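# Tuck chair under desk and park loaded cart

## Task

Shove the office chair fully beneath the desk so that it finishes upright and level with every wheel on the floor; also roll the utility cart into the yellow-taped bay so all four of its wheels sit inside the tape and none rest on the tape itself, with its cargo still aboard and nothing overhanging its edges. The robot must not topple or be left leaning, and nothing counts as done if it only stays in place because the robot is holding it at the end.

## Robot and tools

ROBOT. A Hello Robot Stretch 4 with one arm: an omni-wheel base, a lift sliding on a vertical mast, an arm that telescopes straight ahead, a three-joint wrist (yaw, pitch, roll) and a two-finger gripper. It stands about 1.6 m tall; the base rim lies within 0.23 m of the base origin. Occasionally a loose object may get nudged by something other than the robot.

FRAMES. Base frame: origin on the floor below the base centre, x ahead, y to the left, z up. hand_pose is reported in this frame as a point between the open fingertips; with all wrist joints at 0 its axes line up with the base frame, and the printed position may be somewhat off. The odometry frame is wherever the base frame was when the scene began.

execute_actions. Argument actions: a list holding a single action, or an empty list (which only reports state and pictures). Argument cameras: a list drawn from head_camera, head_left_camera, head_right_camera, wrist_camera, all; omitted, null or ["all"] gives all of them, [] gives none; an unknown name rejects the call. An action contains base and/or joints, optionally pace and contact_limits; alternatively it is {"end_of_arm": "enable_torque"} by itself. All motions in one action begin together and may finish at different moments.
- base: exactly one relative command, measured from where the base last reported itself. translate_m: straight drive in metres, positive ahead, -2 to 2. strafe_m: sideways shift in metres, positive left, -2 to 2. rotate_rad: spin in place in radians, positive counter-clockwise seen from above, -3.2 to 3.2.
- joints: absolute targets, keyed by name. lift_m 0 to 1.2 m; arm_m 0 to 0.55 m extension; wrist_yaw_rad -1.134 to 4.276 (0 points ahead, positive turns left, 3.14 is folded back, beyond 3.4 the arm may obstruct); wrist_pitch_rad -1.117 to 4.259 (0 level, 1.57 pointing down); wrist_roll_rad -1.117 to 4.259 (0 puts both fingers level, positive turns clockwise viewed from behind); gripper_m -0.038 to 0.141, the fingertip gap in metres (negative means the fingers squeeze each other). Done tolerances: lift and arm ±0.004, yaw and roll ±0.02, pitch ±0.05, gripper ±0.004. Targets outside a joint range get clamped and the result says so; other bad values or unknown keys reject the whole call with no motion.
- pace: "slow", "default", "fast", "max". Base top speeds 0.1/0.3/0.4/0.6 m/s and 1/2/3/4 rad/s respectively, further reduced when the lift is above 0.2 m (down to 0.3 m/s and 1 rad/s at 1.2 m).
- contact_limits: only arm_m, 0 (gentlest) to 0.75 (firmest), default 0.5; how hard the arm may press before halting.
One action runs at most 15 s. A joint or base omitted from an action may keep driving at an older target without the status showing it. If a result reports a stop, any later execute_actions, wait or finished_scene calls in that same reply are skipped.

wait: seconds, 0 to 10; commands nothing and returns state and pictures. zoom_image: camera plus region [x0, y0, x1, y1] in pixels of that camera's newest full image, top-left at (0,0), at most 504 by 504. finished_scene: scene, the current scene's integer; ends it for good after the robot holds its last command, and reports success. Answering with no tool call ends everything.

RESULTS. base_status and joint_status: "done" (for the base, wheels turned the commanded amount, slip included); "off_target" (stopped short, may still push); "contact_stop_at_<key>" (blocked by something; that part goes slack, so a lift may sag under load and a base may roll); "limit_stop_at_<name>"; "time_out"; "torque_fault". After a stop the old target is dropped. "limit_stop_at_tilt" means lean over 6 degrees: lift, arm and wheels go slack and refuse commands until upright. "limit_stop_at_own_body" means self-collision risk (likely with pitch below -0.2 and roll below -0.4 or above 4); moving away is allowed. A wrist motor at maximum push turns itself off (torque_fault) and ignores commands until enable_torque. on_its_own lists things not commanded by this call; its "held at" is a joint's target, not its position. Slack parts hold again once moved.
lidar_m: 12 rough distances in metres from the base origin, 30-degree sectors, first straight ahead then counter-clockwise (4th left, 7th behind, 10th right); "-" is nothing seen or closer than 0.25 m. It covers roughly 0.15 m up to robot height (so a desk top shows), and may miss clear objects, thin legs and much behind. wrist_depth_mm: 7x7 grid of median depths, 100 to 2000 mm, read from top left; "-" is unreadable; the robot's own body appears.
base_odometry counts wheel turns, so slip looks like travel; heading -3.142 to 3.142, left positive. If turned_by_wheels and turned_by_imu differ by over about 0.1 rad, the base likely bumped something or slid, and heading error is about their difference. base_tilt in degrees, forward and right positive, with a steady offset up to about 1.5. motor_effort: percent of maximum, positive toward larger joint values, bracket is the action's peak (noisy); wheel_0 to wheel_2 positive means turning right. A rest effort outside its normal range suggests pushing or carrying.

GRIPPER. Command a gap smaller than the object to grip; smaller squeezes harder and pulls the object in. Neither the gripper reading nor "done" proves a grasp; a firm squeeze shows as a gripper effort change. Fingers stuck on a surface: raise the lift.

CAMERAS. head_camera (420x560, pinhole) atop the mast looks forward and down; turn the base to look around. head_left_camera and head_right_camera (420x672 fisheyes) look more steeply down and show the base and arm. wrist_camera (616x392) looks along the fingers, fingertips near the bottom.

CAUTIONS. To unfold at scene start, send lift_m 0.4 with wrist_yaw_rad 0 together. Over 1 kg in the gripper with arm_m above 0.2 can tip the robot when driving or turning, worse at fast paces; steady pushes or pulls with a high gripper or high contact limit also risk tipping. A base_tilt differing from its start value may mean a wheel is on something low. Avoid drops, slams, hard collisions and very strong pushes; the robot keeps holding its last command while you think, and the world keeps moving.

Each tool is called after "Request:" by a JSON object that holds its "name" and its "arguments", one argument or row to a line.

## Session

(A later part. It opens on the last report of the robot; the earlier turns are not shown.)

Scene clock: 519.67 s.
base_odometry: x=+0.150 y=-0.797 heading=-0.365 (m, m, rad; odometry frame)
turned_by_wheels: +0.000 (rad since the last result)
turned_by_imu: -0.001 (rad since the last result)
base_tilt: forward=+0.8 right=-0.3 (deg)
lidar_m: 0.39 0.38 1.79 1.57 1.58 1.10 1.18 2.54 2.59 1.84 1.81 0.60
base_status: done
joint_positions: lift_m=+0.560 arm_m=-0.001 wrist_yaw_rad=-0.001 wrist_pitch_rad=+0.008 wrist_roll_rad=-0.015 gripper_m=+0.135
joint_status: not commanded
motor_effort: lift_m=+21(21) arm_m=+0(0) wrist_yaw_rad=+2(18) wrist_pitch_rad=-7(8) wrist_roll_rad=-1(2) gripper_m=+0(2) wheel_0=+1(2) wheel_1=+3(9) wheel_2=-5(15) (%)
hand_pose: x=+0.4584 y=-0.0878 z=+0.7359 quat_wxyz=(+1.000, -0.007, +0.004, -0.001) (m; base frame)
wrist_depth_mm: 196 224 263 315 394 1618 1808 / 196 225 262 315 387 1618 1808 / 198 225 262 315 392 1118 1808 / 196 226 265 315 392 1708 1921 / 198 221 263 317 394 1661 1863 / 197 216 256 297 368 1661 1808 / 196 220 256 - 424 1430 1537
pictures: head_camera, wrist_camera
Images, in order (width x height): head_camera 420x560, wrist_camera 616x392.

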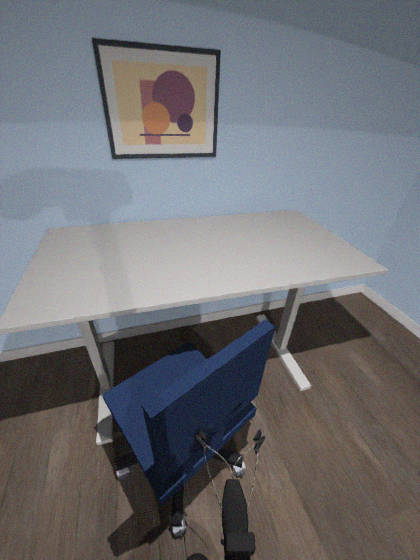

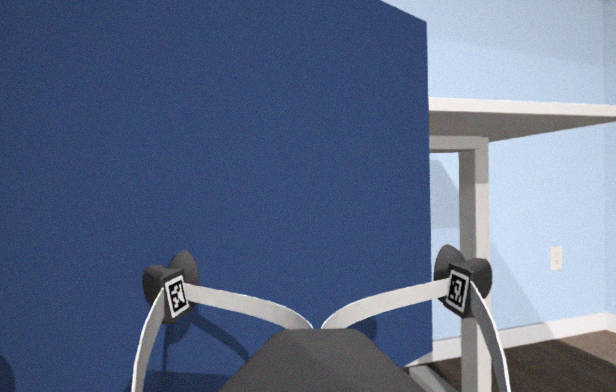

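Request:
{"name": "execute_actions", "arguments": {
  "actions": [
    {"base":{"translate_m":-0.25}}
  ],
  "cameras": []
}}

Request:
{"name": "execute_actions", "arguments": {
  "actions": [
    {"base":{"rotate_rad":-1.24},"joints":{"lift_m":0.27}}
  ],
  "cameras": []
}}

Request:
{"name": "execute_actions", "arguments": {
  "actions": [
    {"base":{"translate_m":-0.72},"pace":"fast"}
  ],
  "cameras": []
}}

Request:
{"name": "execute_actions", "arguments": {
  "actions": [
    {"base":{"strafe_m":0.8},"pace":"fast"}
  ]
}}

Scene clock: 567.97 s.
base_odometry: x=-0.084 y=-0.708 heading=-0.365 (m, m, rad; odometry frame)
turned_by_wheels: +0.000 (rad since the last result)
turned_by_imu: +0.000 (rad since the last result)
base_tilt: forward=+0.8 right=-0.3 (deg)
lidar_m: 0.63 0.72 1.79 1.53 1.51 0.85 1.04 2.29 2.57 1.90 1.90 1.22
base_status: done
joint_positions: lift_m=+0.560 arm_m=-0.001 wrist_yaw_rad=+0.000 wrist_pitch_rad=+0.008 wrist_roll_rad=-0.015 gripper_m=+0.135
joint_status: not commanded
motor_effort: lift_m=+21(21) arm_m=+0(0) wrist_yaw_rad=+1(5) wrist_pitch_rad=-6(7) wrist_roll_rad=+0(0) gripper_m=+1(1) wheel_0=+0(5) wheel_1=-1(7) wheel_2=-2(8) (%)
hand_pose: x=+0.4585 y=-0.0875 z=+0.7359 quat_wxyz=(+1.000, -0.007, +0.004, +0.000) (m; base frame)
wrist_depth_mm: 1397 1464 1499 1708 1756 1921 - / 1430 430 466 559 1863 1921 - / 917 424 462 559 946 1366 - / 1397 430 459 559 1808 1983 - / 1430 1078 462 554 1863 1983 - / 1430 1078 445 517 1756 1397 - / 1430 634 634 - 1537 1397 1576
pictures: none
No camera images: the call's "cameras" was empty. Leave "cameras" out to get every camera's image.

Scene clock: 570.20 s.
base_odometry: x=-0.084 y=-0.708 heading=-1.605 (m, m, rad; odometry frame)
turned_by_wheels: -1.240 (rad since the last result)
turned_by_imu: -1.264 (rad since the last result)
base_tilt: forward=+0.8 right=-0.2 (deg)
lidar_m: 1.90 1.43 0.68 0.62 1.09 1.55 1.50 0.94 0.87 2.28 2.39 1.99
base_status: done
joint_positions: lift_m=+0.270 arm_m=-0.001 wrist_yaw_rad=+0.000 wrist_pitch_rad=+0.008 wrist_roll_rad=-0.015 gripper_m=+0.135
joint_status: all done
motor_effort: lift_m=+16(19) arm_m=+0(0) wrist_yaw_rad=-1(1) wrist_pitch_rad=-7(7) wrist_roll_rad=-1(1) gripper_m=-1(1) wheel_0=+0(6) wheel_1=+2(8) wheel_2=+0(7) (%)
hand_pose: x=+0.4585 y=-0.0874 z=+0.4463 quat_wxyz=(+1.000, -0.007, +0.004, +0.000) (m; base frame)
wrist_depth_mm: - - - 1983 1921 1921 1921 / - - - 1863 1808 1983 1983 / - - - 1983 1983 1863 1921 / - - - 1921 1983 - 1983 / - - - 1983 1921 1921 1921 / 1618 1499 1308 1499 1255 1255 1430 / 1078 1060 1042 - 1025 1008 991
pictures: none
No camera images: the call's "cameras" was empty. Leave "cameras" out to get every camera's image.

Scene clock: 573.37 s.
base_odometry: x=-0.059 y=+0.011 heading=-1.605 (m, m, rad; odometry frame)
turned_by_wheels: +0.000 (rad since the last result)
turned_by_imu: +0.002 (rad since the last result)
base_tilt: forward=+0.8 right=-0.2 (deg)
lidar_m: 2.64 1.00 1.05 1.70 1.08 0.81 0.79 0.83 0.66 0.62 2.39 3.04
base_status: done
joint_positions: lift_m=+0.270 arm_m=-0.001 wrist_yaw_rad=+0.000 wrist_pitch_rad=+0.008 wrist_roll_rad=-0.015 gripper_m=+0.135
joint_status: not commanded
motor_effort: lift_m=+16(16) arm_m=+0(0) wrist_yaw_rad=-1(1) wrist_pitch_rad=-7(7) wrist_roll_rad=-1(1) gripper_m=+1(1) wheel_0=+1(5) wheel_1=+0(3) wheel_2=-1(12) (%)
hand_pose: x=+0.4585 y=-0.0874 z=+0.4462 quat_wxyz=(+1.000, -0.007, +0.004, +0.000) (m; base frame)
wrist_depth_mm: - - - - - - - / - - - - - - - / - - - - - - - / - - - - - - - / - - - - - - - / 1618 1397 1308 1537 1281 1255 1464 / 991 1060 1042 - 1025 991 991
pictures: none
No camera images: the call's "cameras" was empty. Leave "cameras" out to get every camera's image.

Scene clock: 576.60 s.
base_odometry: x=+0.740 y=-0.016 heading=-1.605 (m, m, rad; odometry frame)
turned_by_wheels: +0.000 (rad since the last result)
turned_by_imu: -0.001 (rad since the last result)
base_tilt: forward=+0.7 right=-0.2 (deg)
lidar_m: 0.63 0.47 0.56 1.03 1.08 0.77 0.75 0.78 1.13 1.44 3.23 2.73
base_status: done
joint_positions: lift_m=+0.270 arm_m=-0.001 wrist_yaw_rad=+0.000 wrist_pitch_rad=+0.008 wrist_roll_rad=-0.015 gripper_m=+0.135
joint_status: not commanded
motor_effort: lift_m=+17(17) arm_m=+1(0) wrist_yaw_rad=+1(0) wrist_pitch_rad=-6(8) wrist_roll_rad=-1(1) gripper_m=+1(0) wheel_0=+0(15) wheel_1=-1(8) wheel_2=-1(1) (%)
hand_pose: x=+0.4585 y=-0.0874 z=+0.4462 quat_wxyz=(+1.000, -0.007, +0.004, +0.000) (m; base frame)
wrist_depth_mm: 891 931 - 723 - - - / 1366 1336 1708 723 - - - / 1499 1921 - 820 - - - / 1397 1576 - 759 - - - / 415 445 492 - - - - / 1430 1464 676 1464 1255 1255 1430 / 1098 1008 809 - 1008 1008 991
pictures: head_camera, head_left_camera, head_right_camera, wrist_camera
Images, in order (width x height): head_camera 420x560, head_left_camera 420x672, head_right_camera 420x672, wrist_camera 616x392.

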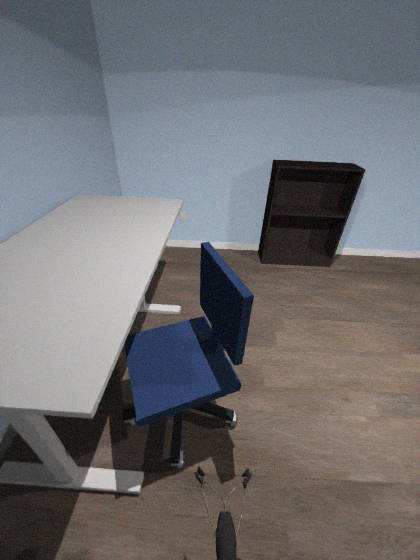

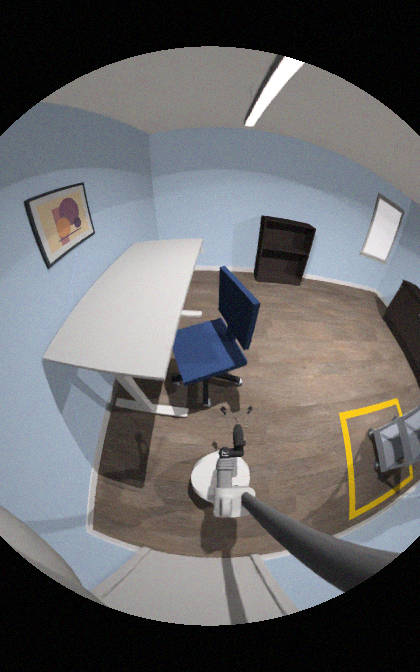

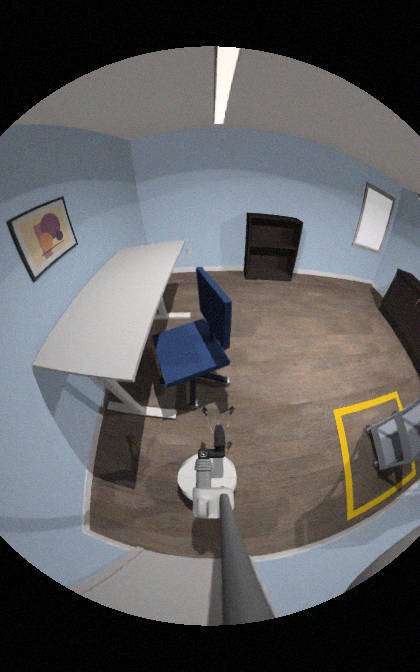

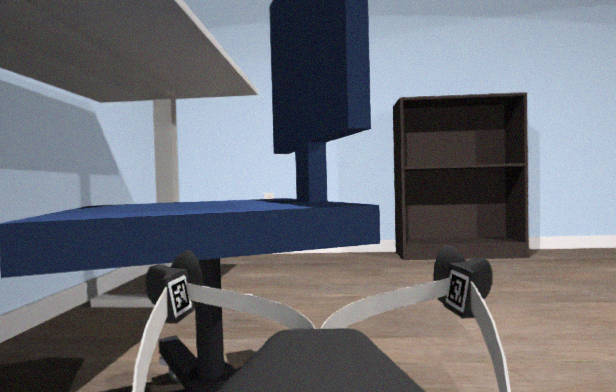

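Request:
{"name": "execute_actions", "arguments": {
  "actions": [
    {"base":{"strafe_m":0.23}}
  ],
  "cameras": []
}}

Request:
{"name": "execute_actions", "arguments": {
  "actions": [
    {"joints":{"arm_m":0.3},"pace":"slow"}
  ]
}}

Scene clock: 593.50 s.
base_odometry: x=+0.970 y=-0.024 heading=-1.605 (m, m, rad; odometry frame)
turned_by_wheels: +0.000 (rad since the last result)
turned_by_imu: +0.000 (rad since the last result)
base_tilt: forward=+0.8 right=-0.2 (deg)
lidar_m: 0.38 0.40 0.59 0.79 0.84 0.74 0.72 0.78 1.12 1.68 3.44 0.76
base_status: done
joint_positions: lift_m=+0.270 arm_m=-0.001 wrist_yaw_rad=+0.000 wrist_pitch_rad=+0.008 wrist_roll_rad=-0.015 gripper_m=+0.135
joint_status: not commanded
motor_effort: lift_m=+16(17) arm_m=+0(0) wrist_yaw_rad=-2(0) wrist_pitch_rad=-7(6) wrist_roll_rad=-1(0) gripper_m=-1(0) wheel_0=+0(3) wheel_1=+0(10) wheel_2=-1(2) (%)
hand_pose: x=+0.4585 y=-0.0874 z=+0.4462 quat_wxyz=(+1.000, -0.007, +0.004, +0.000) (m; base frame)
wrist_depth_mm: 931 878 960 - 798 603 - / 1160 1499 1397 - 820 609 - / 1160 1756 - - 809 - - / 1182 1756 - - 741 - - / 1182 1708 410 439 492 530 - / 1160 1397 1255 691 1229 1255 1430 / 1025 1078 1042 - 917 1008 991
pictures: none
No camera images: the call's "cameras" was empty. Leave "cameras" out to get every camera's image.

Scene clock: 597.80 s.
base_odometry: x=+0.970 y=-0.024 heading=-1.605 (m, m, rad; odometry frame)
turned_by_wheels: +0.000 (rad since the last result)
turned_by_imu: +0.000 (rad since the last result)
base_tilt: forward=+0.9 right=-0.3 (deg)
lidar_m: 0.39 0.39 0.59 0.79 0.84 0.74 0.72 0.79 1.11 1.68 3.46 0.81
base_status: not commanded
joint_positions: lift_m=+0.270 arm_m=+0.299 wrist_yaw_rad=-0.001 wrist_pitch_rad=+0.008 wrist_roll_rad=-0.015 gripper_m=+0.135
joint_status: all done
motor_effort: lift_m=+17(16) arm_m=+7(14) wrist_yaw_rad=+4(20) wrist_pitch_rad=-7(8) wrist_roll_rad=-1(3) gripper_m=-1(2) wheel_0=+1(6) wheel_1=+2(4) wheel_2=-3(8) (%)
hand_pose: x=+0.7580 y=-0.0878 z=+0.4463 quat_wxyz=(+1.000, -0.007, +0.004, -0.001) (m; base frame)
wrist_depth_mm: 946 878 960 - - 488 342 / 1182 1499 1336 - - 488 387 / 1138 1661 - - - 492 - / 1138 1576 1281 - - 439 - / 243 242 242 241 241 238 238 / 244 244 241 241 241 239 715 / 1042 1060 1042 - 1025 1008 991
pictures: head_camera, head_left_camera, head_right_camera, wrist_camera
Images, in order (width x height): head_camera 420x560, head_left_camera 420x672, head_right_camera 420x672, wrist_camera 616x392.

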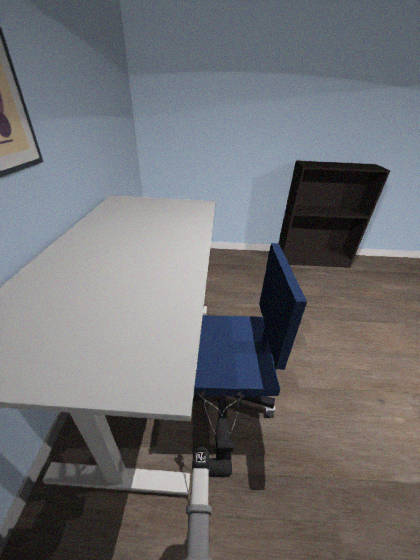

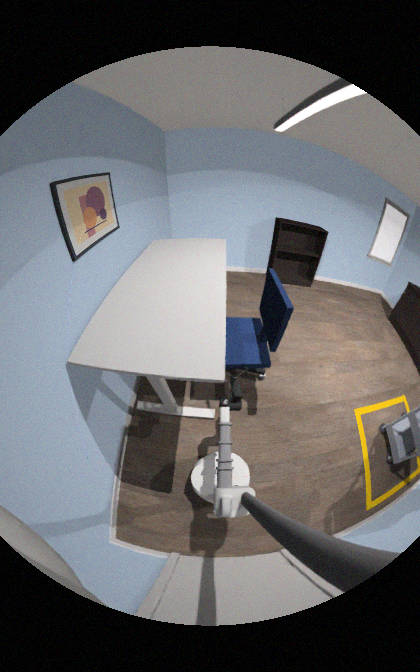

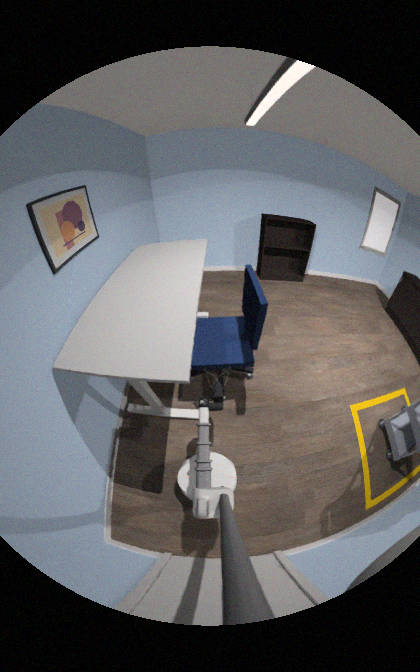

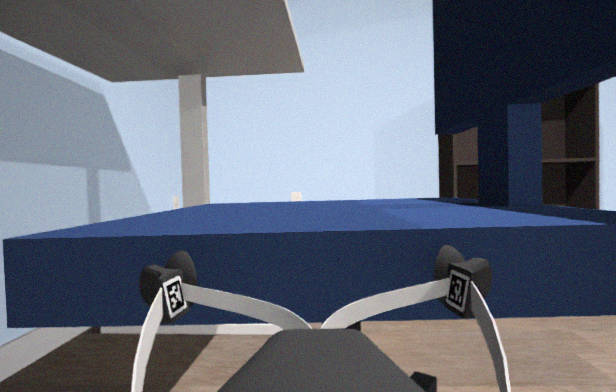

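Request:
{"name": "execute_actions", "arguments": {
  "actions": [
    {"joints":{"arm_m":0.45},"pace":"slow"}
  ],
  "cameras": ["head_camera"]
}}

Request:
{"name": "execute_actions", "arguments": {
  "actions": [
    {"joints":{"arm_m":0},"pace":"default"}
  ],
  "cameras": []
}}

Request:
{"name": "execute_actions", "arguments": {
  "actions": [
    {"base":{"strafe_m":-0.95},"pace":"fast"}
  ],
  "cameras": ["head_camera"]
}}

Scene clock: 610.90 s.
base_odometry: x=+0.970 y=-0.024 heading=-1.605 (m, m, rad; odometry frame)
turned_by_wheels: +0.000 (rad since the last result)
turned_by_imu: +0.000 (rad since the last result)
base_tilt: forward=+0.7 right=-0.3 (deg)
lidar_m: 0.39 0.42 0.58 0.78 0.83 0.73 0.71 0.78 1.12 1.69 3.46 0.95
base_status: not commanded
joint_positions: lift_m=+0.270 arm_m=+0.449 wrist_yaw_rad=+0.000 wrist_pitch_rad=+0.007 wrist_roll_rad=-0.015 gripper_m=+0.135
joint_status: all done
motor_effort: lift_m=+17(16) arm_m=+7(8) wrist_yaw_rad=+0(8) wrist_pitch_rad=-7(6) wrist_roll_rad=+1(1) gripper_m=-1(1) wheel_0=+1(1) wheel_1=+2(2) wheel_2=-3(3) (%)
hand_pose: x=+0.9081 y=-0.0875 z=+0.4463 quat_wxyz=(+1.000, -0.007, +0.004, +0.000) (m; base frame)
wrist_depth_mm: 946 866 991 - - 477 332 / 1160 1537 - - - 477 389 / 1138 1537 - - - 480 - / 1138 1499 1160 - - 439 - / 241 240 241 240 240 239 241 / 242 242 241 241 241 239 715 / 1042 1060 1060 - 1025 1008 976
pictures: head_camera
Images, in order (width x height): head_camera 420x560.

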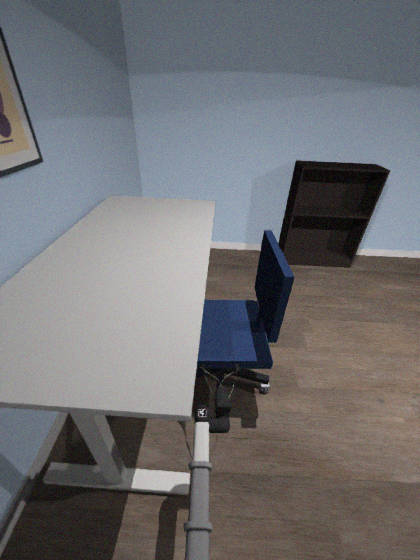

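Scene clock: 613.30 s.
base_odometry: x=+0.970 y=-0.024 heading=-1.605 (m, m, rad; odometry frame)
turned_by_wheels: +0.000 (rad since the last result)
turned_by_imu: +0.000 (rad since the last result)
base_tilt: forward=+0.8 right=-0.4 (deg)
lidar_m: 0.39 0.40 0.60 0.80 0.84 0.74 0.73 0.78 1.11 1.68 3.46 0.95
base_status: not commanded
joint_positions: lift_m=+0.270 arm_m=+0.001 wrist_yaw_rad=+0.000 wrist_pitch_rad=+0.008 wrist_roll_rad=-0.015 gripper_m=+0.135
joint_status: all done
motor_effort: lift_m=+17(17) arm_m=-5(2) wrist_yaw_rad=-1(3) wrist_pitch_rad=-8(8) wrist_roll_rad=-1(1) gripper_m=+0(1) wheel_0=+1(1) wheel_1=+2(2) wheel_2=-2(3) (%)
hand_pose: x=+0.4603 y=-0.0874 z=+0.4461 quat_wxyz=(+1.000, -0.007, +0.004, +0.000) (m; base frame)
wrist_depth_mm: 960 891 960 - 991 - - / 1160 1430 1397 - 1008 - - / 1160 1708 - - - - - / 1138 1661 - 1160 904 - - / 1160 1756 - - - - - / 1182 1397 1308 917 1160 1255 1430 / 1025 1060 1008 - 854 917 991
pictures: none
No camera images: the call's "cameras" was empty. Leave "cameras" out to get every camera's image.

Scene clock: 616.90 s.
base_odometry: x=+0.021 y=+0.009 heading=-1.605 (m, m, rad; odometry frame)
turned_by_wheels: +0.000 (rad since the last result)
turned_by_imu: +0.002 (rad since the last result)
base_tilt: forward=+0.7 right=-0.4 (deg)
lidar_m: 2.62 1.10 1.05 1.72 1.08 0.81 0.77 0.84 0.76 0.70 2.48 3.03
base_status: done
joint_positions: lift_m=+0.270 arm_m=+0.001 wrist_yaw_rad=+0.000 wrist_pitch_rad=+0.008 wrist_roll_rad=-0.015 gripper_m=+0.135
joint_status: not commanded
motor_effort: lift_m=+16(17) arm_m=-5(5) wrist_yaw_rad=+1(0) wrist_pitch_rad=-8(9) wrist_roll_rad=-2(1) gripper_m=-1(0) wheel_0=-2(12) wheel_1=+1(11) wheel_2=+0(0) (%)
hand_pose: x=+0.4603 y=-0.0874 z=+0.4461 quat_wxyz=(+1.000, -0.007, +0.004, +0.000) (m; base frame)
wrist_depth_mm: 946 - - - - - - / 946 - - - - - - / 917 - - - - - - / 976 - - - - - - / - - - - - - - / 1499 1430 1308 1499 1255 1255 1430 / 931 1042 1042 - 1025 1008 976
pictures: head_camera
Images, in order (width x height): head_camera 420x560.

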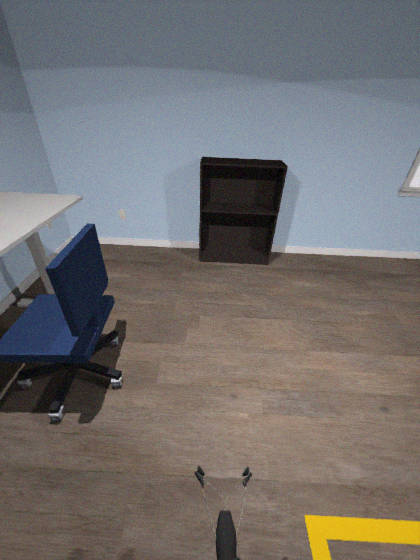

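Request:
{"name": "execute_actions", "arguments": {
  "actions": []
}}

Scene clock: 639.63 s.
base_odometry: x=+0.021 y=+0.009 heading=-1.605 (m, m, rad; odometry frame)
turned_by_wheels: +0.000 (rad since the last result)
turned_by_imu: +0.000 (rad since the last result)
base_tilt: forward=+0.8 right=-0.4 (deg)
lidar_m: 2.61 1.10 1.04 1.71 1.05 0.80 0.79 0.83 0.77 0.70 2.48 3.03
base_status: done
joint_positions: lift_m=+0.270 arm_m=+0.001 wrist_yaw_rad=+0.000 wrist_pitch_rad=+0.008 wrist_roll_rad=-0.015 gripper_m=+0.135
joint_status: not commanded
motor_effort: lift_m=+17(17) arm_m=-5(5) wrist_yaw_rad=+1(0) wrist_pitch_rad=-8(9) wrist_roll_rad=-1(1) gripper_m=+0(0) wheel_0=-2(12) wheel_1=+1(11) wheel_2=+0(0) (%)
hand_pose: x=+0.4603 y=-0.0874 z=+0.4461 quat_wxyz=(+1.000, -0.007, +0.004, +0.000) (m; base frame)
wrist_depth_mm: 917 - - - - - - / 917 - - - - - - / 917 - - - - - - / 976 - - - - - - / - - - - - - - / 1618 1430 1308 1537 1255 1255 1430 / 960 1042 1060 - 1025 1008 991
pictures: head_camera, head_left_camera, head_right_camera, wrist_camera
Images, in order (width x height): head_camera 420x560, head_left_camera 420x672, head_right_camera 420x672, wrist_camera 616x392.

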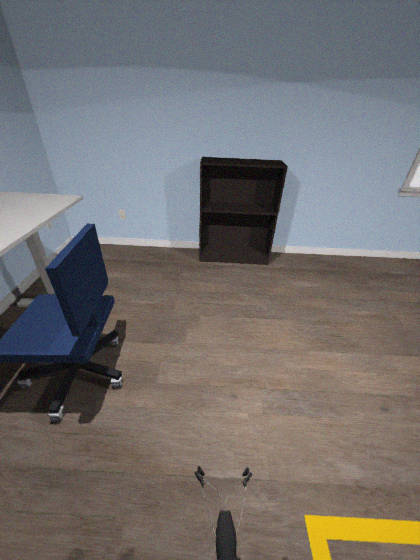

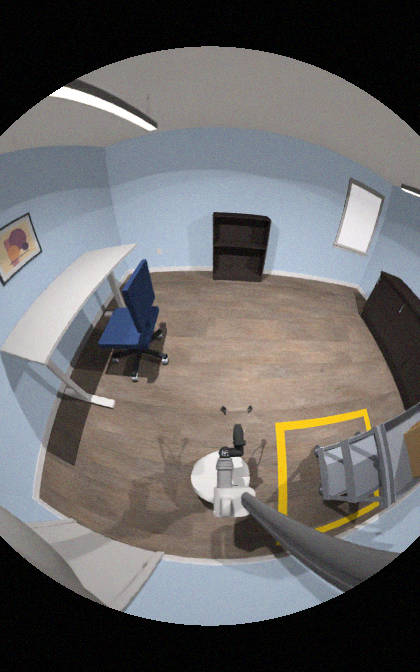

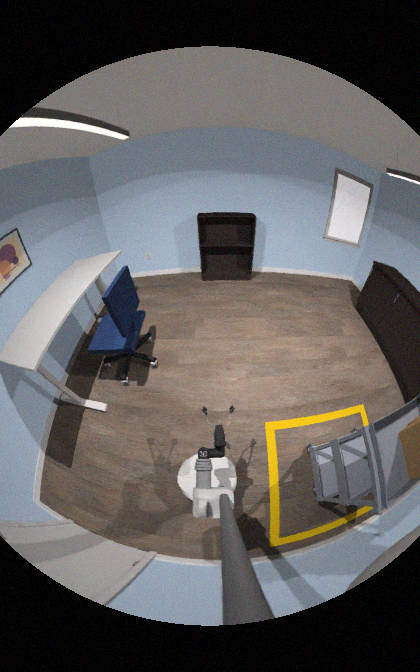

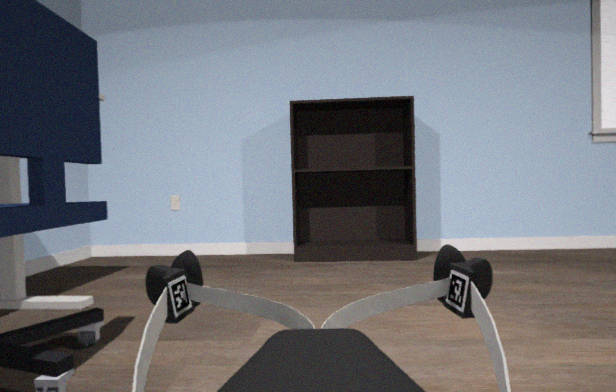

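Request:
{"name": "execute_actions", "arguments": {
  "actions": [
    {"base":{"translate_m":1.06},"joints":{"lift_m":0.56}}
  ],
  "cameras": []
}}

Request:
{"name": "execute_actions", "arguments": {
  "actions": [
    {"base":{"strafe_m":-0.25}}
  ],
  "cameras": []
}}

Request:
{"name": "execute_actions", "arguments": {
  "actions": [
    {"base":{"rotate_rad":1.54}}
  ],
  "cameras": ["head_camera","wrist_camera"]
}}

Scene clock: 653.87 s.
base_odometry: x=-0.016 y=-1.051 heading=-1.605 (m, m, rad; odometry frame)
turned_by_wheels: +0.000 (rad since the last result)
turned_by_imu: -0.003 (rad since the last result)
base_tilt: forward=+0.9 right=-0.2 (deg)
lidar_m: 1.55 1.97 0.62 0.52 0.99 1.89 1.85 1.18 1.30 2.36 2.49 1.62
base_status: done
joint_positions: lift_m=+0.560 arm_m=+0.001 wrist_yaw_rad=+0.000 wrist_pitch_rad=+0.008 wrist_roll_rad=-0.015 gripper_m=+0.135
joint_status: all done
motor_effort: lift_m=+21(24) arm_m=-5(5) wrist_yaw_rad=-1(1) wrist_pitch_rad=-9(8) wrist_roll_rad=+0(1) gripper_m=+1(0) wheel_0=+1(7) wheel_1=-1(6) wheel_2=+2(9) (%)
hand_pose: x=+0.4603 y=-0.0874 z=+0.7357 quat_wxyz=(+1.000, -0.007, +0.004, +0.000) (m; base frame)
wrist_depth_mm: 1756 1661 1661 1708 1661 1576 1661 / 1756 1708 1708 1708 1618 1618 1576 / 1756 1708 1708 1537 1576 1618 1618 / 1756 1756 1708 1618 1618 1537 1618 / 1756 1756 1661 1661 1618 1430 1661 / 1808 1708 1708 1618 1618 1576 1661 / 1708 1708 1661 - 1430 1366 1576
pictures: none
No camera images: the call's "cameras" was empty. Leave "cameras" out to get every camera's image.

Scene clock: 656.00 s.
base_odometry: x=-0.265 y=-1.042 heading=-1.605 (m, m, rad; odometry frame)
turned_by_wheels: +0.000 (rad since the last result)
turned_by_imu: +0.000 (rad since the last result)
base_tilt: forward=+0.7 right=-0.1 (deg)
lidar_m: 1.55 1.97 0.88 0.77 1.27 1.92 1.86 1.07 1.28 2.12 2.20 1.60
base_status: done
joint_positions: lift_m=+0.560 arm_m=+0.001 wrist_yaw_rad=+0.000 wrist_pitch_rad=+0.008 wrist_roll_rad=-0.015 gripper_m=+0.135
joint_status: not commanded
motor_effort: lift_m=+21(21) arm_m=-5(5) wrist_yaw_rad=-1(1) wrist_pitch_rad=-8(8) wrist_roll_rad=-2(0) gripper_m=-1(2) wheel_0=-1(7) wheel_1=+2(11) wheel_2=+1(1) (%)
hand_pose: x=+0.4603 y=-0.0874 z=+0.7357 quat_wxyz=(+1.000, -0.007, +0.004, +0.000) (m; base frame)
wrist_depth_mm: 1661 1708 1618 1618 1618 1576 1618 / 1756 1708 1661 1661 1618 1661 1537 / 1756 1708 1618 1576 1576 1661 1576 / 1708 1756 1618 1661 1618 1618 1576 / 1756 1756 1537 1576 1618 1618 1618 / 1808 1756 1397 1661 1499 1576 1661 / 1708 1661 1537 - 1397 1618 1576
pictures: none
No camera images: the call's "cameras" was empty. Leave "cameras" out to get every camera's image.

Scene clock: 658.03 s.
base_odometry: x=-0.266 y=-1.042 heading=-0.065 (m, m, rad; odometry frame)
turned_by_wheels: +1.540 (rad since the last result)
turned_by_imu: +1.570 (rad since the last result)
base_tilt: forward=+0.7 right=-0.3 (deg)
lidar_m: 0.79 1.24 1.93 1.86 1.04 1.24 2.13 2.21 1.99 1.57 1.95 0.89
base_status: done
joint_positions: lift_m=+0.560 arm_m=+0.001 wrist_yaw_rad=+0.000 wrist_pitch_rad=+0.008 wrist_roll_rad=-0.015 gripper_m=+0.135
joint_status: not commanded
motor_effort: lift_m=+21(21) arm_m=-5(5) wrist_yaw_rad=+1(2) wrist_pitch_rad=-9(8) wrist_roll_rad=+1(1) gripper_m=+0(1) wheel_0=+0(2) wheel_1=+0(6) wheel_2=-1(8) (%)
hand_pose: x=+0.4603 y=-0.0874 z=+0.7357 quat_wxyz=(+1.000, -0.007, +0.004, +0.000) (m; base frame)
wrist_depth_mm: 1808 1756 1756 1708 1756 1708 1756 / 1808 1808 627 615 634 1756 1708 / 1756 1863 627 627 627 1229 1756 / 1863 1808 621 627 634 1756 1756 / 1808 1863 627 634 634 1308 1708 / 1808 1808 627 647 627 1336 1808 / 1661 1537 715 - 654 1464 1537
pictures: head_camera, wrist_camera
Images, in order (width x height): head_camera 420x560, wrist_camera 616x392.

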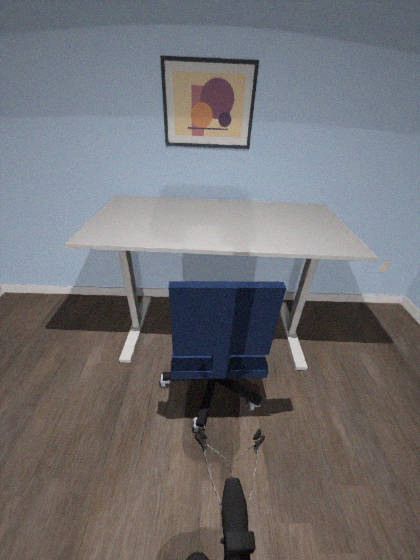

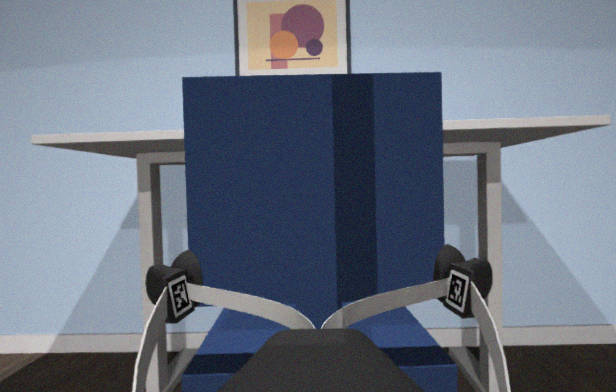

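Request:
{"name": "execute_actions", "arguments": {
  "actions": [
    {"base":{"strafe_m":0.015}}
  ],
  "cameras": []
}}

Request:
{"name": "execute_actions", "arguments": {
  "actions": [
    {"base":{"translate_m":0.37}}
  ],
  "cameras": []
}}

Request:
{"name": "execute_actions", "arguments": {
  "actions": [
    {"base":{"translate_m":0.28},"pace":"slow"}
  ],
  "cameras": ["head_camera","wrist_camera"]
}}

Scene clock: 674.87 s.
base_odometry: x=-0.265 y=-1.027 heading=-0.065 (m, m, rad; odometry frame)
turned_by_wheels: +0.000 (rad since the last result)
turned_by_imu: +0.000 (rad since the last result)
base_tilt: forward=+0.7 right=-0.2 (deg)
lidar_m: 0.79 1.22 1.92 1.83 1.02 1.24 2.11 2.19 1.99 1.57 1.96 0.89
base_status: done
joint_positions: lift_m=+0.560 arm_m=+0.001 wrist_yaw_rad=+0.000 wrist_pitch_rad=+0.008 wrist_roll_rad=-0.015 gripper_m=+0.135
joint_status: not commanded
motor_effort: lift_m=+21(21) arm_m=-5(5) wrist_yaw_rad=+0(1) wrist_pitch_rad=-8(8) wrist_roll_rad=-2(0) gripper_m=+0(0) wheel_0=+0(7) wheel_1=-1(4) wheel_2=+0(0) (%)
hand_pose: x=+0.4603 y=-0.0874 z=+0.7357 quat_wxyz=(+1.000, -0.007, +0.004, +0.000) (m; base frame)
wrist_depth_mm: 1756 1808 1756 1808 1756 1708 1708 / 1808 1756 621 627 621 1708 1708 / 1756 1756 615 621 627 1255 1708 / 1756 1808 621 621 627 1708 1808 / 1863 1808 621 621 640 1366 1756 / 1808 1808 621 634 640 1281 1756 / 1661 1499 723 - 661 1430 1661
pictures: none
No camera images: the call's "cameras" was empty. Leave "cameras" out to get every camera's image.

Scene clock: 677.60 s.
base_odometry: x=+0.105 y=-1.051 heading=-0.065 (m, m, rad; odometry frame)
turned_by_wheels: +0.000 (rad since the last result)
turned_by_imu: -0.001 (rad since the last result)
base_tilt: forward=+0.8 right=-0.3 (deg)
lidar_m: 0.42 0.49 1.89 1.83 1.26 1.28 2.50 2.60 1.64 1.57 1.16 0.49
base_status: done
joint_positions: lift_m=+0.560 arm_m=+0.001 wrist_yaw_rad=+0.000 wrist_pitch_rad=+0.008 wrist_roll_rad=-0.015 gripper_m=+0.135
joint_status: not commanded
motor_effort: lift_m=+21(21) arm_m=-5(5) wrist_yaw_rad=+0(1) wrist_pitch_rad=-8(8) wrist_roll_rad=-2(2) gripper_m=+0(1) wheel_0=-1(2) wheel_1=-1(3) wheel_2=+2(10) (%)
hand_pose: x=+0.4603 y=-0.0874 z=+0.7357 quat_wxyz=(+1.000, -0.007, +0.004, +0.000) (m; base frame)
wrist_depth_mm: 249 251 252 253 255 256 255 / 248 252 253 254 256 256 258 / 251 251 253 254 256 257 259 / 252 252 255 256 258 259 259 / 253 253 255 257 258 260 262 / 254 254 257 258 258 262 263 / 255 256 258 - 260 262 264
pictures: none
No camera images: the call's "cameras" was empty. Leave "cameras" out to get every camera's image.

Scene clock: 681.70 s.
base_odometry: x=+0.384 y=-1.069 heading=-0.065 (m, m, rad; odometry frame)
turned_by_wheels: +0.000 (rad since the last result)
turned_by_imu: -0.003 (rad since the last result)
base_tilt: forward=+0.8 right=-0.2 (deg)
lidar_m: 0.39 0.56 0.79 1.82 1.69 1.47 2.79 2.74 1.66 1.61 0.78 0.48
base_status: done
joint_positions: lift_m=+0.560 arm_m=+0.000 wrist_yaw_rad=-0.008 wrist_pitch_rad=+0.008 wrist_roll_rad=-0.015 gripper_m=+0.135
joint_status: not commanded
on_its_own: wrist_yaw_rad is at rest, and its effort (+24) is outside its rest range (-13 to +13)
motor_effort: lift_m=+21(21) arm_m=+1(5) wrist_yaw_rad=+24(39) wrist_pitch_rad=-7(9) wrist_roll_rad=-2(0) gripper_m=-3(4) wheel_0=+0(7) wheel_1=+1(5) wheel_2=-7(13) (%)
hand_pose: x=+0.4585 y=-0.0898 z=+0.7358 quat_wxyz=(+1.000, -0.007, +0.004, -0.004) (m; base frame)
wrist_depth_mm: 317 251 246 238 235 229 227 / 373 251 245 241 236 229 228 / 640 252 247 241 236 231 229 / 741 254 246 243 236 232 229 / 741 255 249 245 239 231 229 / 750 255 248 242 238 204 231 / 732 257 253 - 239 236 231
pictures: head_camera, wrist_camera
Images, in order (width x height): head_camera 420x560, wrist_camera 616x392.

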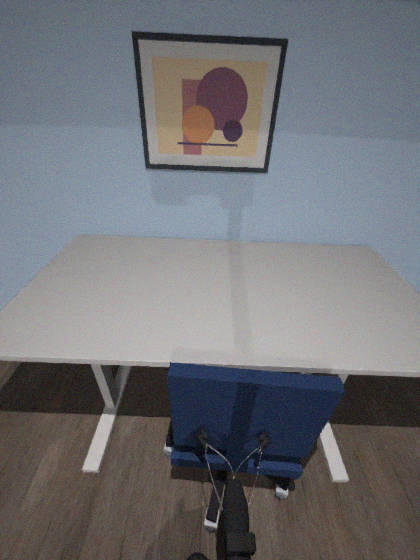

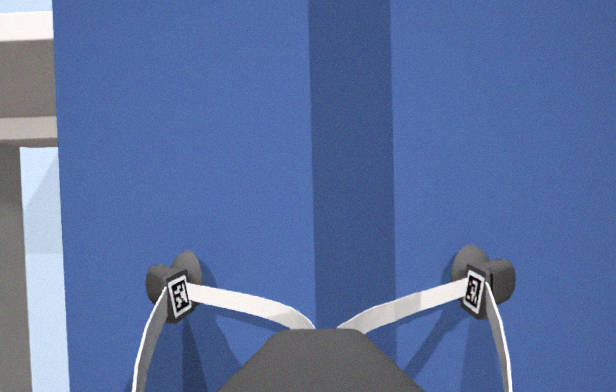

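Request:
{"name": "execute_actions", "arguments": {
  "actions": [
    {"base":{"translate_m":-0.35}}
  ],
  "cameras": ["head_camera","wrist_camera"]
}}

Scene clock: 690.33 s.
base_odometry: x=+0.035 y=-1.046 heading=-0.065 (m, m, rad; odometry frame)
turned_by_wheels: +0.000 (rad since the last result)
turned_by_imu: +0.001 (rad since the last result)
base_tilt: forward=+0.8 right=-0.3 (deg)
lidar_m: 0.76 0.92 1.90 1.82 1.21 1.25 2.42 2.52 1.66 1.57 1.95 0.83
base_status: done
joint_positions: lift_m=+0.560 arm_m=+0.000 wrist_yaw_rad=+0.000 wrist_pitch_rad=+0.008 wrist_roll_rad=-0.015 gripper_m=+0.135
joint_status: not commanded
motor_effort: lift_m=+21(21) arm_m=+1(1) wrist_yaw_rad=+0(23) wrist_pitch_rad=-7(6) wrist_roll_rad=-1(1) gripper_m=+0(2) wheel_0=-1(4) wheel_1=+0(5) wheel_2=-2(8) (%)
hand_pose: x=+0.4593 y=-0.0875 z=+0.7358 quat_wxyz=(+1.000, -0.007, +0.004, +0.000) (m; base frame)
wrist_depth_mm: 1464 1464 1430 1397 1430 1464 1430 / 1499 1464 676 597 569 564 1430 / 946 960 603 591 580 569 991 / 1464 1464 609 591 580 574 1205 / 1464 1430 603 609 574 569 1255 / 1537 1078 615 591 580 878 1281 / 1464 1499 1464 - 647 676 1229
pictures: head_camera, wrist_camera
Images, in order (width x height): head_camera 420x560, wrist_camera 616x392.

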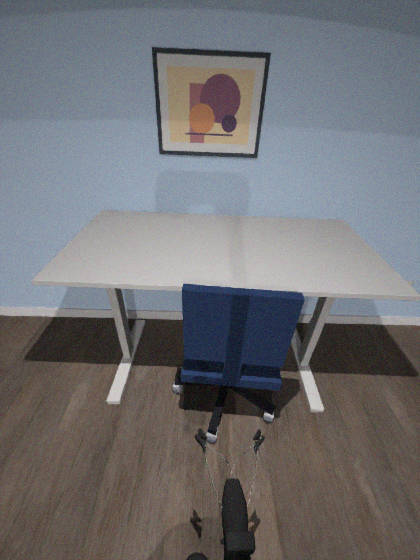

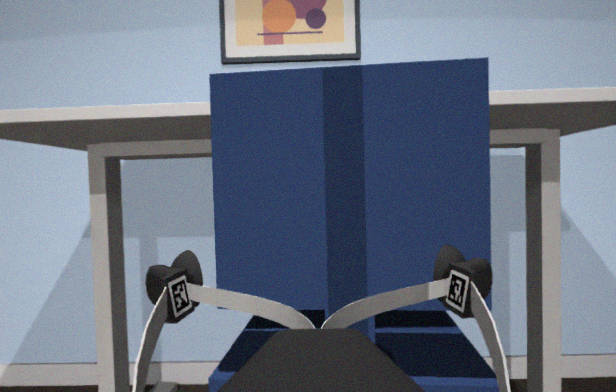

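Request:
{"name": "execute_actions", "arguments": {
  "actions": [
    {"base":{"strafe_m":-0.085}}
  ],
  "cameras": []
}}

Request:
{"name": "execute_actions", "arguments": {
  "actions": [
    {"base":{"translate_m":0.29}}
  ],
  "cameras": []
}}

Request:
{"name": "execute_actions", "arguments": {
  "actions": [
    {"base":{"translate_m":0.15},"pace":"slow"}
  ],
  "cameras": ["head_camera","wrist_camera"]
}}

Scene clock: 702.80 s.
base_odometry: x=+0.029 y=-1.131 heading=-0.065 (m, m, rad; odometry frame)
turned_by_wheels: +0.000 (rad since the last result)
turned_by_imu: +0.000 (rad since the last result)
base_tilt: forward=+0.7 right=-0.4 (deg)
lidar_m: 0.74 0.90 1.98 1.92 1.27 1.36 2.44 2.52 1.57 1.49 1.88 0.83
base_status: done
joint_positions: lift_m=+0.560 arm_m=+0.000 wrist_yaw_rad=+0.000 wrist_pitch_rad=+0.008 wrist_roll_rad=-0.015 gripper_m=+0.135
joint_status: not commanded
motor_effort: lift_m=+21(21) arm_m=+1(1) wrist_yaw_rad=-1(0) wrist_pitch_rad=-8(7) wrist_roll_rad=-1(1) gripper_m=-1(1) wheel_0=-1(9) wheel_1=+2(12) wheel_2=-1(3) (%)
hand_pose: x=+0.4593 y=-0.0875 z=+0.7358 quat_wxyz=(+1.000, -0.007, +0.004, +0.000) (m; base frame)
wrist_depth_mm: 1464 1464 1430 1430 1464 1464 1430 / 1499 1430 597 574 574 1499 1499 / 931 946 603 585 580 960 1464 / 1499 1464 603 585 569 1499 1464 / 1537 1537 603 591 574 1008 1499 / 1464 1537 609 585 580 1008 1430 / 1499 1576 691 - 647 1430 1464
pictures: none
No camera images: the call's "cameras" was empty. Leave "cameras" out to get every camera's image.

Scene clock: 705.23 s.
base_odometry: x=+0.319 y=-1.150 heading=-0.065 (m, m, rad; odometry frame)
turned_by_wheels: +0.000 (rad since the last result)
turned_by_imu: -0.001 (rad since the last result)
base_tilt: forward=+0.8 right=-0.1 (deg)
lidar_m: 0.46 0.56 0.85 1.91 1.58 1.46 2.74 2.61 1.56 1.52 0.84 0.52
base_status: done
joint_positions: lift_m=+0.560 arm_m=+0.000 wrist_yaw_rad=+0.000 wrist_pitch_rad=+0.008 wrist_roll_rad=-0.015 gripper_m=+0.135
joint_status: not commanded
motor_effort: lift_m=+21(21) arm_m=+1(1) wrist_yaw_rad=+0(2) wrist_pitch_rad=-7(8) wrist_roll_rad=-1(1) gripper_m=+0(0) wheel_0=-1(7) wheel_1=+0(4) wheel_2=+2(8) (%)
hand_pose: x=+0.4593 y=-0.0875 z=+0.7358 quat_wxyz=(+1.000, -0.007, +0.004, +0.000) (m; base frame)
wrist_depth_mm: 315 307 300 291 285 277 355 / 317 309 301 294 287 279 459 / 317 310 301 296 289 282 691 / 320 309 303 297 289 281 699 / 322 312 304 297 290 281 707 / 324 314 304 296 290 281 707 / 324 315 309 - 291 286 707
pictures: none
No camera images: the call's "cameras" was empty. Leave "cameras" out to get every camera's image.

Scene clock: 708.23 s.
base_odometry: x=+0.468 y=-1.160 heading=-0.067 (m, m, rad; odometry frame)
turned_by_wheels: -0.001 (rad since the last result)
turned_by_imu: +0.075 (rad since the last result)
base_tilt: forward=-2.0 right=+1.6 (deg)
lidar_m: 0.43 0.54 0.80 1.89 1.61 1.54 1.80 1.69 1.51 1.50 0.67 0.46
base_status: done
joint_positions: lift_m=+0.560 arm_m=-0.001 wrist_yaw_rad=-0.024 wrist_pitch_rad=+0.019 wrist_roll_rad=-0.009 gripper_m=+0.135
joint_status: not commanded
on_its_own: base_tilt is 3.4 degrees off its reading at the scene's start (forward=+0.9 right=-0.2); wrist_yaw_rad is at rest, and its effort (+67) is outside its rest range (-13 to +13); wrist_pitch_rad is at rest, and its effort (-40) is outside its rest range (-23 to +23); wrist_roll_rad is at rest, and its effort (-16) is outside its rest range (-13 to +13)
motor_effort: lift_m=+21(21) arm_m=+5(6) wrist_yaw_rad=+67(94) wrist_pitch_rad=-40(58) wrist_roll_rad=-16(15) gripper_m=-5(8) wheel_0=+2(6) wheel_1=+1(6) wheel_2=-20(27) (%)
hand_pose: x=+0.4563 y=-0.0943 z=+0.7325 quat_wxyz=(+1.000, -0.005, +0.010, -0.012) (m; base frame)
wrist_depth_mm: 250 243 239 234 229 224 220 / 248 244 240 234 229 224 220 / 250 243 238 234 229 224 221 / 251 244 238 234 230 224 220 / 251 244 239 234 229 222 221 / 253 245 237 234 228 196 221 / 251 246 240 - 228 223 220
pictures: head_camera, wrist_camera
Images, in order (width x height): head_camera 420x560, wrist_camera 616x392.

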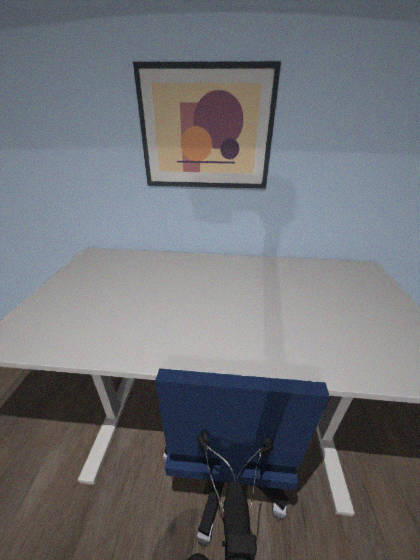

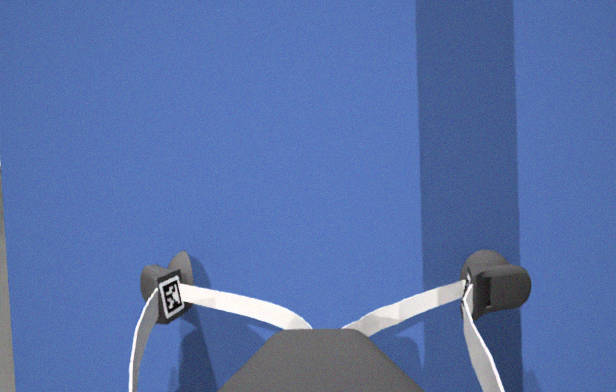

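Chair is blocked; back off.

Request:
{"name": "execute_actions", "arguments": {
  "actions": [
    {"base":{"translate_m":-0.5}}
  ]
}}

Scene clock: 725.60 s.
base_odometry: x=-0.031 y=-1.127 heading=-0.067 (m, m, rad; odometry frame)
turned_by_wheels: +0.000 (rad since the last result)
turned_by_imu: -0.043 (rad since the last result)
base_tilt: forward=+0.7 right=-0.2 (deg)
lidar_m: 0.85 1.01 1.98 1.93 1.22 1.38 2.36 2.46 1.56 1.49 1.87 0.94
base_status: done
joint_positions: lift_m=+0.560 arm_m=-0.001 wrist_yaw_rad=+0.000 wrist_pitch_rad=+0.008 wrist_roll_rad=-0.015 gripper_m=+0.135
joint_status: not commanded
motor_effort: lift_m=+18(21) arm_m=+4(5) wrist_yaw_rad=-1(68) wrist_pitch_rad=-7(41) wrist_roll_rad=-1(17) gripper_m=+0(7) wheel_0=+0(3) wheel_1=+0(9) wheel_2=+0(18) (%)
hand_pose: x=+0.4586 y=-0.0875 z=+0.7361 quat_wxyz=(+1.000, -0.007, +0.004, +0.000) (m; base frame)
wrist_depth_mm: 1576 1576 1537 1464 1537 1430 1464 / 1576 1537 1576 1499 676 1464 1499 / 1160 960 699 683 668 1008 1464 / 1618 1576 715 691 683 1464 1464 / 1618 1618 707 683 683 1078 1430 / 1618 1182 707 691 691 1042 1464 / 1618 1499 778 - 691 1098 1464
pictures: head_camera, head_left_camera, head_right_camera, wrist_camera
Images, in order (width x height): head_camera 420x560, head_left_camera 420x672, head_right_camera 420x672, wrist_camera 616x392.

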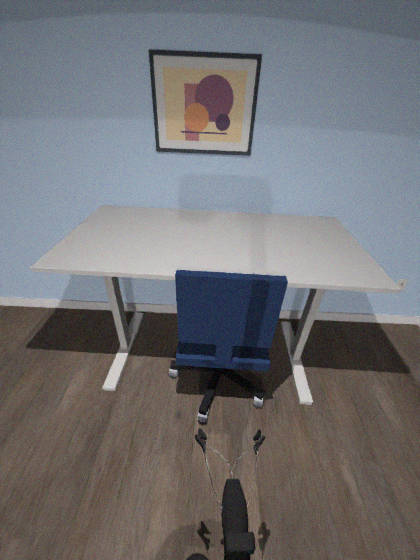

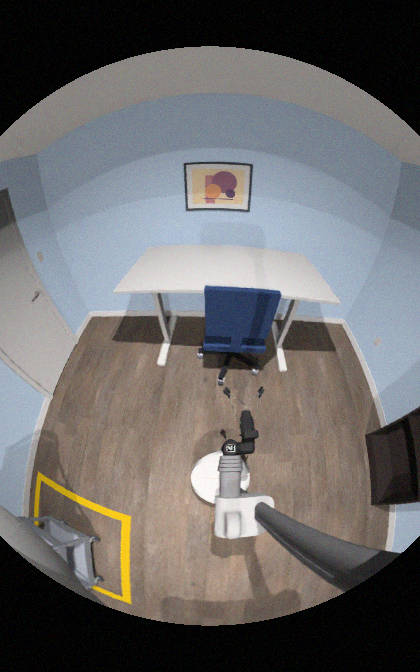

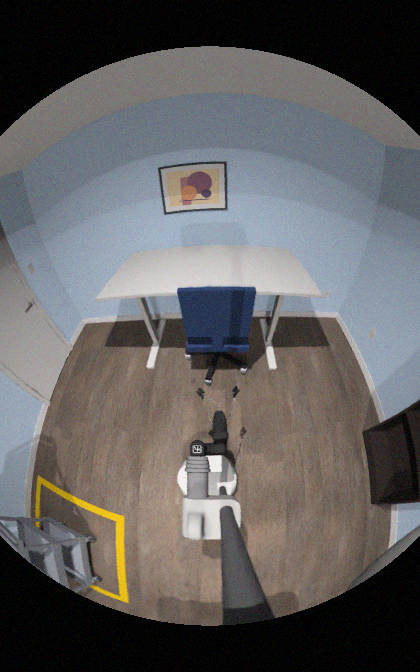

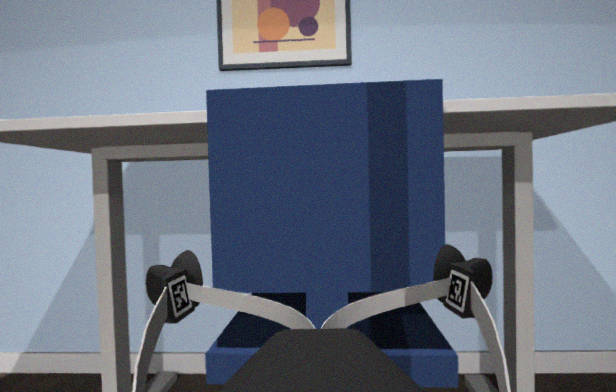

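Request:
{"name": "execute_actions", "arguments": {
  "actions": [
    {"joints":{"lift_m":0.1,"wrist_pitch_rad":0.15}}
  ],
  "cameras": ["wrist_camera"]
}}

Request:
{"name": "zoom_image", "arguments": {
  "camera": "wrist_camera",
  "region": [112,0,616,300]
}}

Scene clock: 739.47 s.
base_odometry: x=-0.031 y=-1.127 heading=-0.067 (m, m, rad; odometry frame)
turned_by_wheels: +0.000 (rad since the last result)
turned_by_imu: +0.000 (rad since the last result)
base_tilt: forward=+0.6 right=-0.3 (deg)
lidar_m: 0.85 1.01 1.98 1.93 1.22 1.39 2.36 2.47 1.55 1.47 1.88 0.91
base_status: not commanded
joint_positions: lift_m=+0.100 arm_m=-0.001 wrist_yaw_rad=+0.000 wrist_pitch_rad=+0.152 wrist_roll_rad=-0.015 gripper_m=+0.135
joint_status: all done
motor_effort: lift_m=+16(16) arm_m=+4(5) wrist_yaw_rad=+0(1) wrist_pitch_rad=-7(5) wrist_roll_rad=+0(0) gripper_m=-1(1) wheel_0=+0(0) wheel_1=+0(0) wheel_2=-1(1) (%)
hand_pose: x=+0.4553 y=-0.0875 z=+0.2348 quat_wxyz=(+0.997, -0.007, +0.076, +0.000) (m; base frame)
wrist_depth_mm: 1499 1430 1464 647 1397 1397 1430 / 1537 1537 676 683 723 1430 1397 / 1499 1537 1537 1499 1499 1464 1499 / 1618 1576 1576 1537 1499 1430 1464 / 1060 1042 946 842 831 891 866 / 715 661 615 634 609 597 654 / 535 525 525 - 517 500 500
pictures: wrist_camera
Images, in order (width x height): wrist_camera 616x392.

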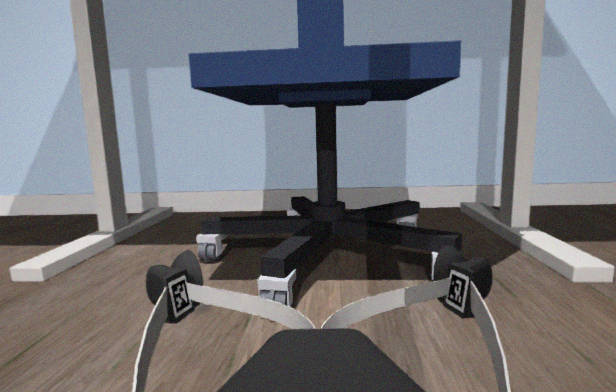

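Region (112, 0, 616, 300) of wrist_camera's 616x392 image, scaled by 1.000; it fills the top 300 rows of this view, and the rest is white.

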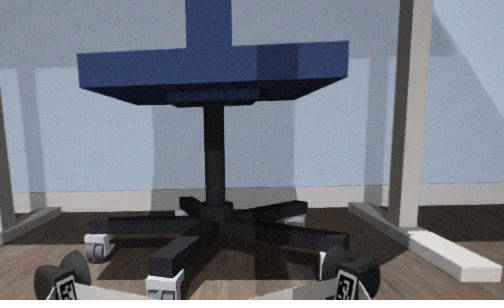

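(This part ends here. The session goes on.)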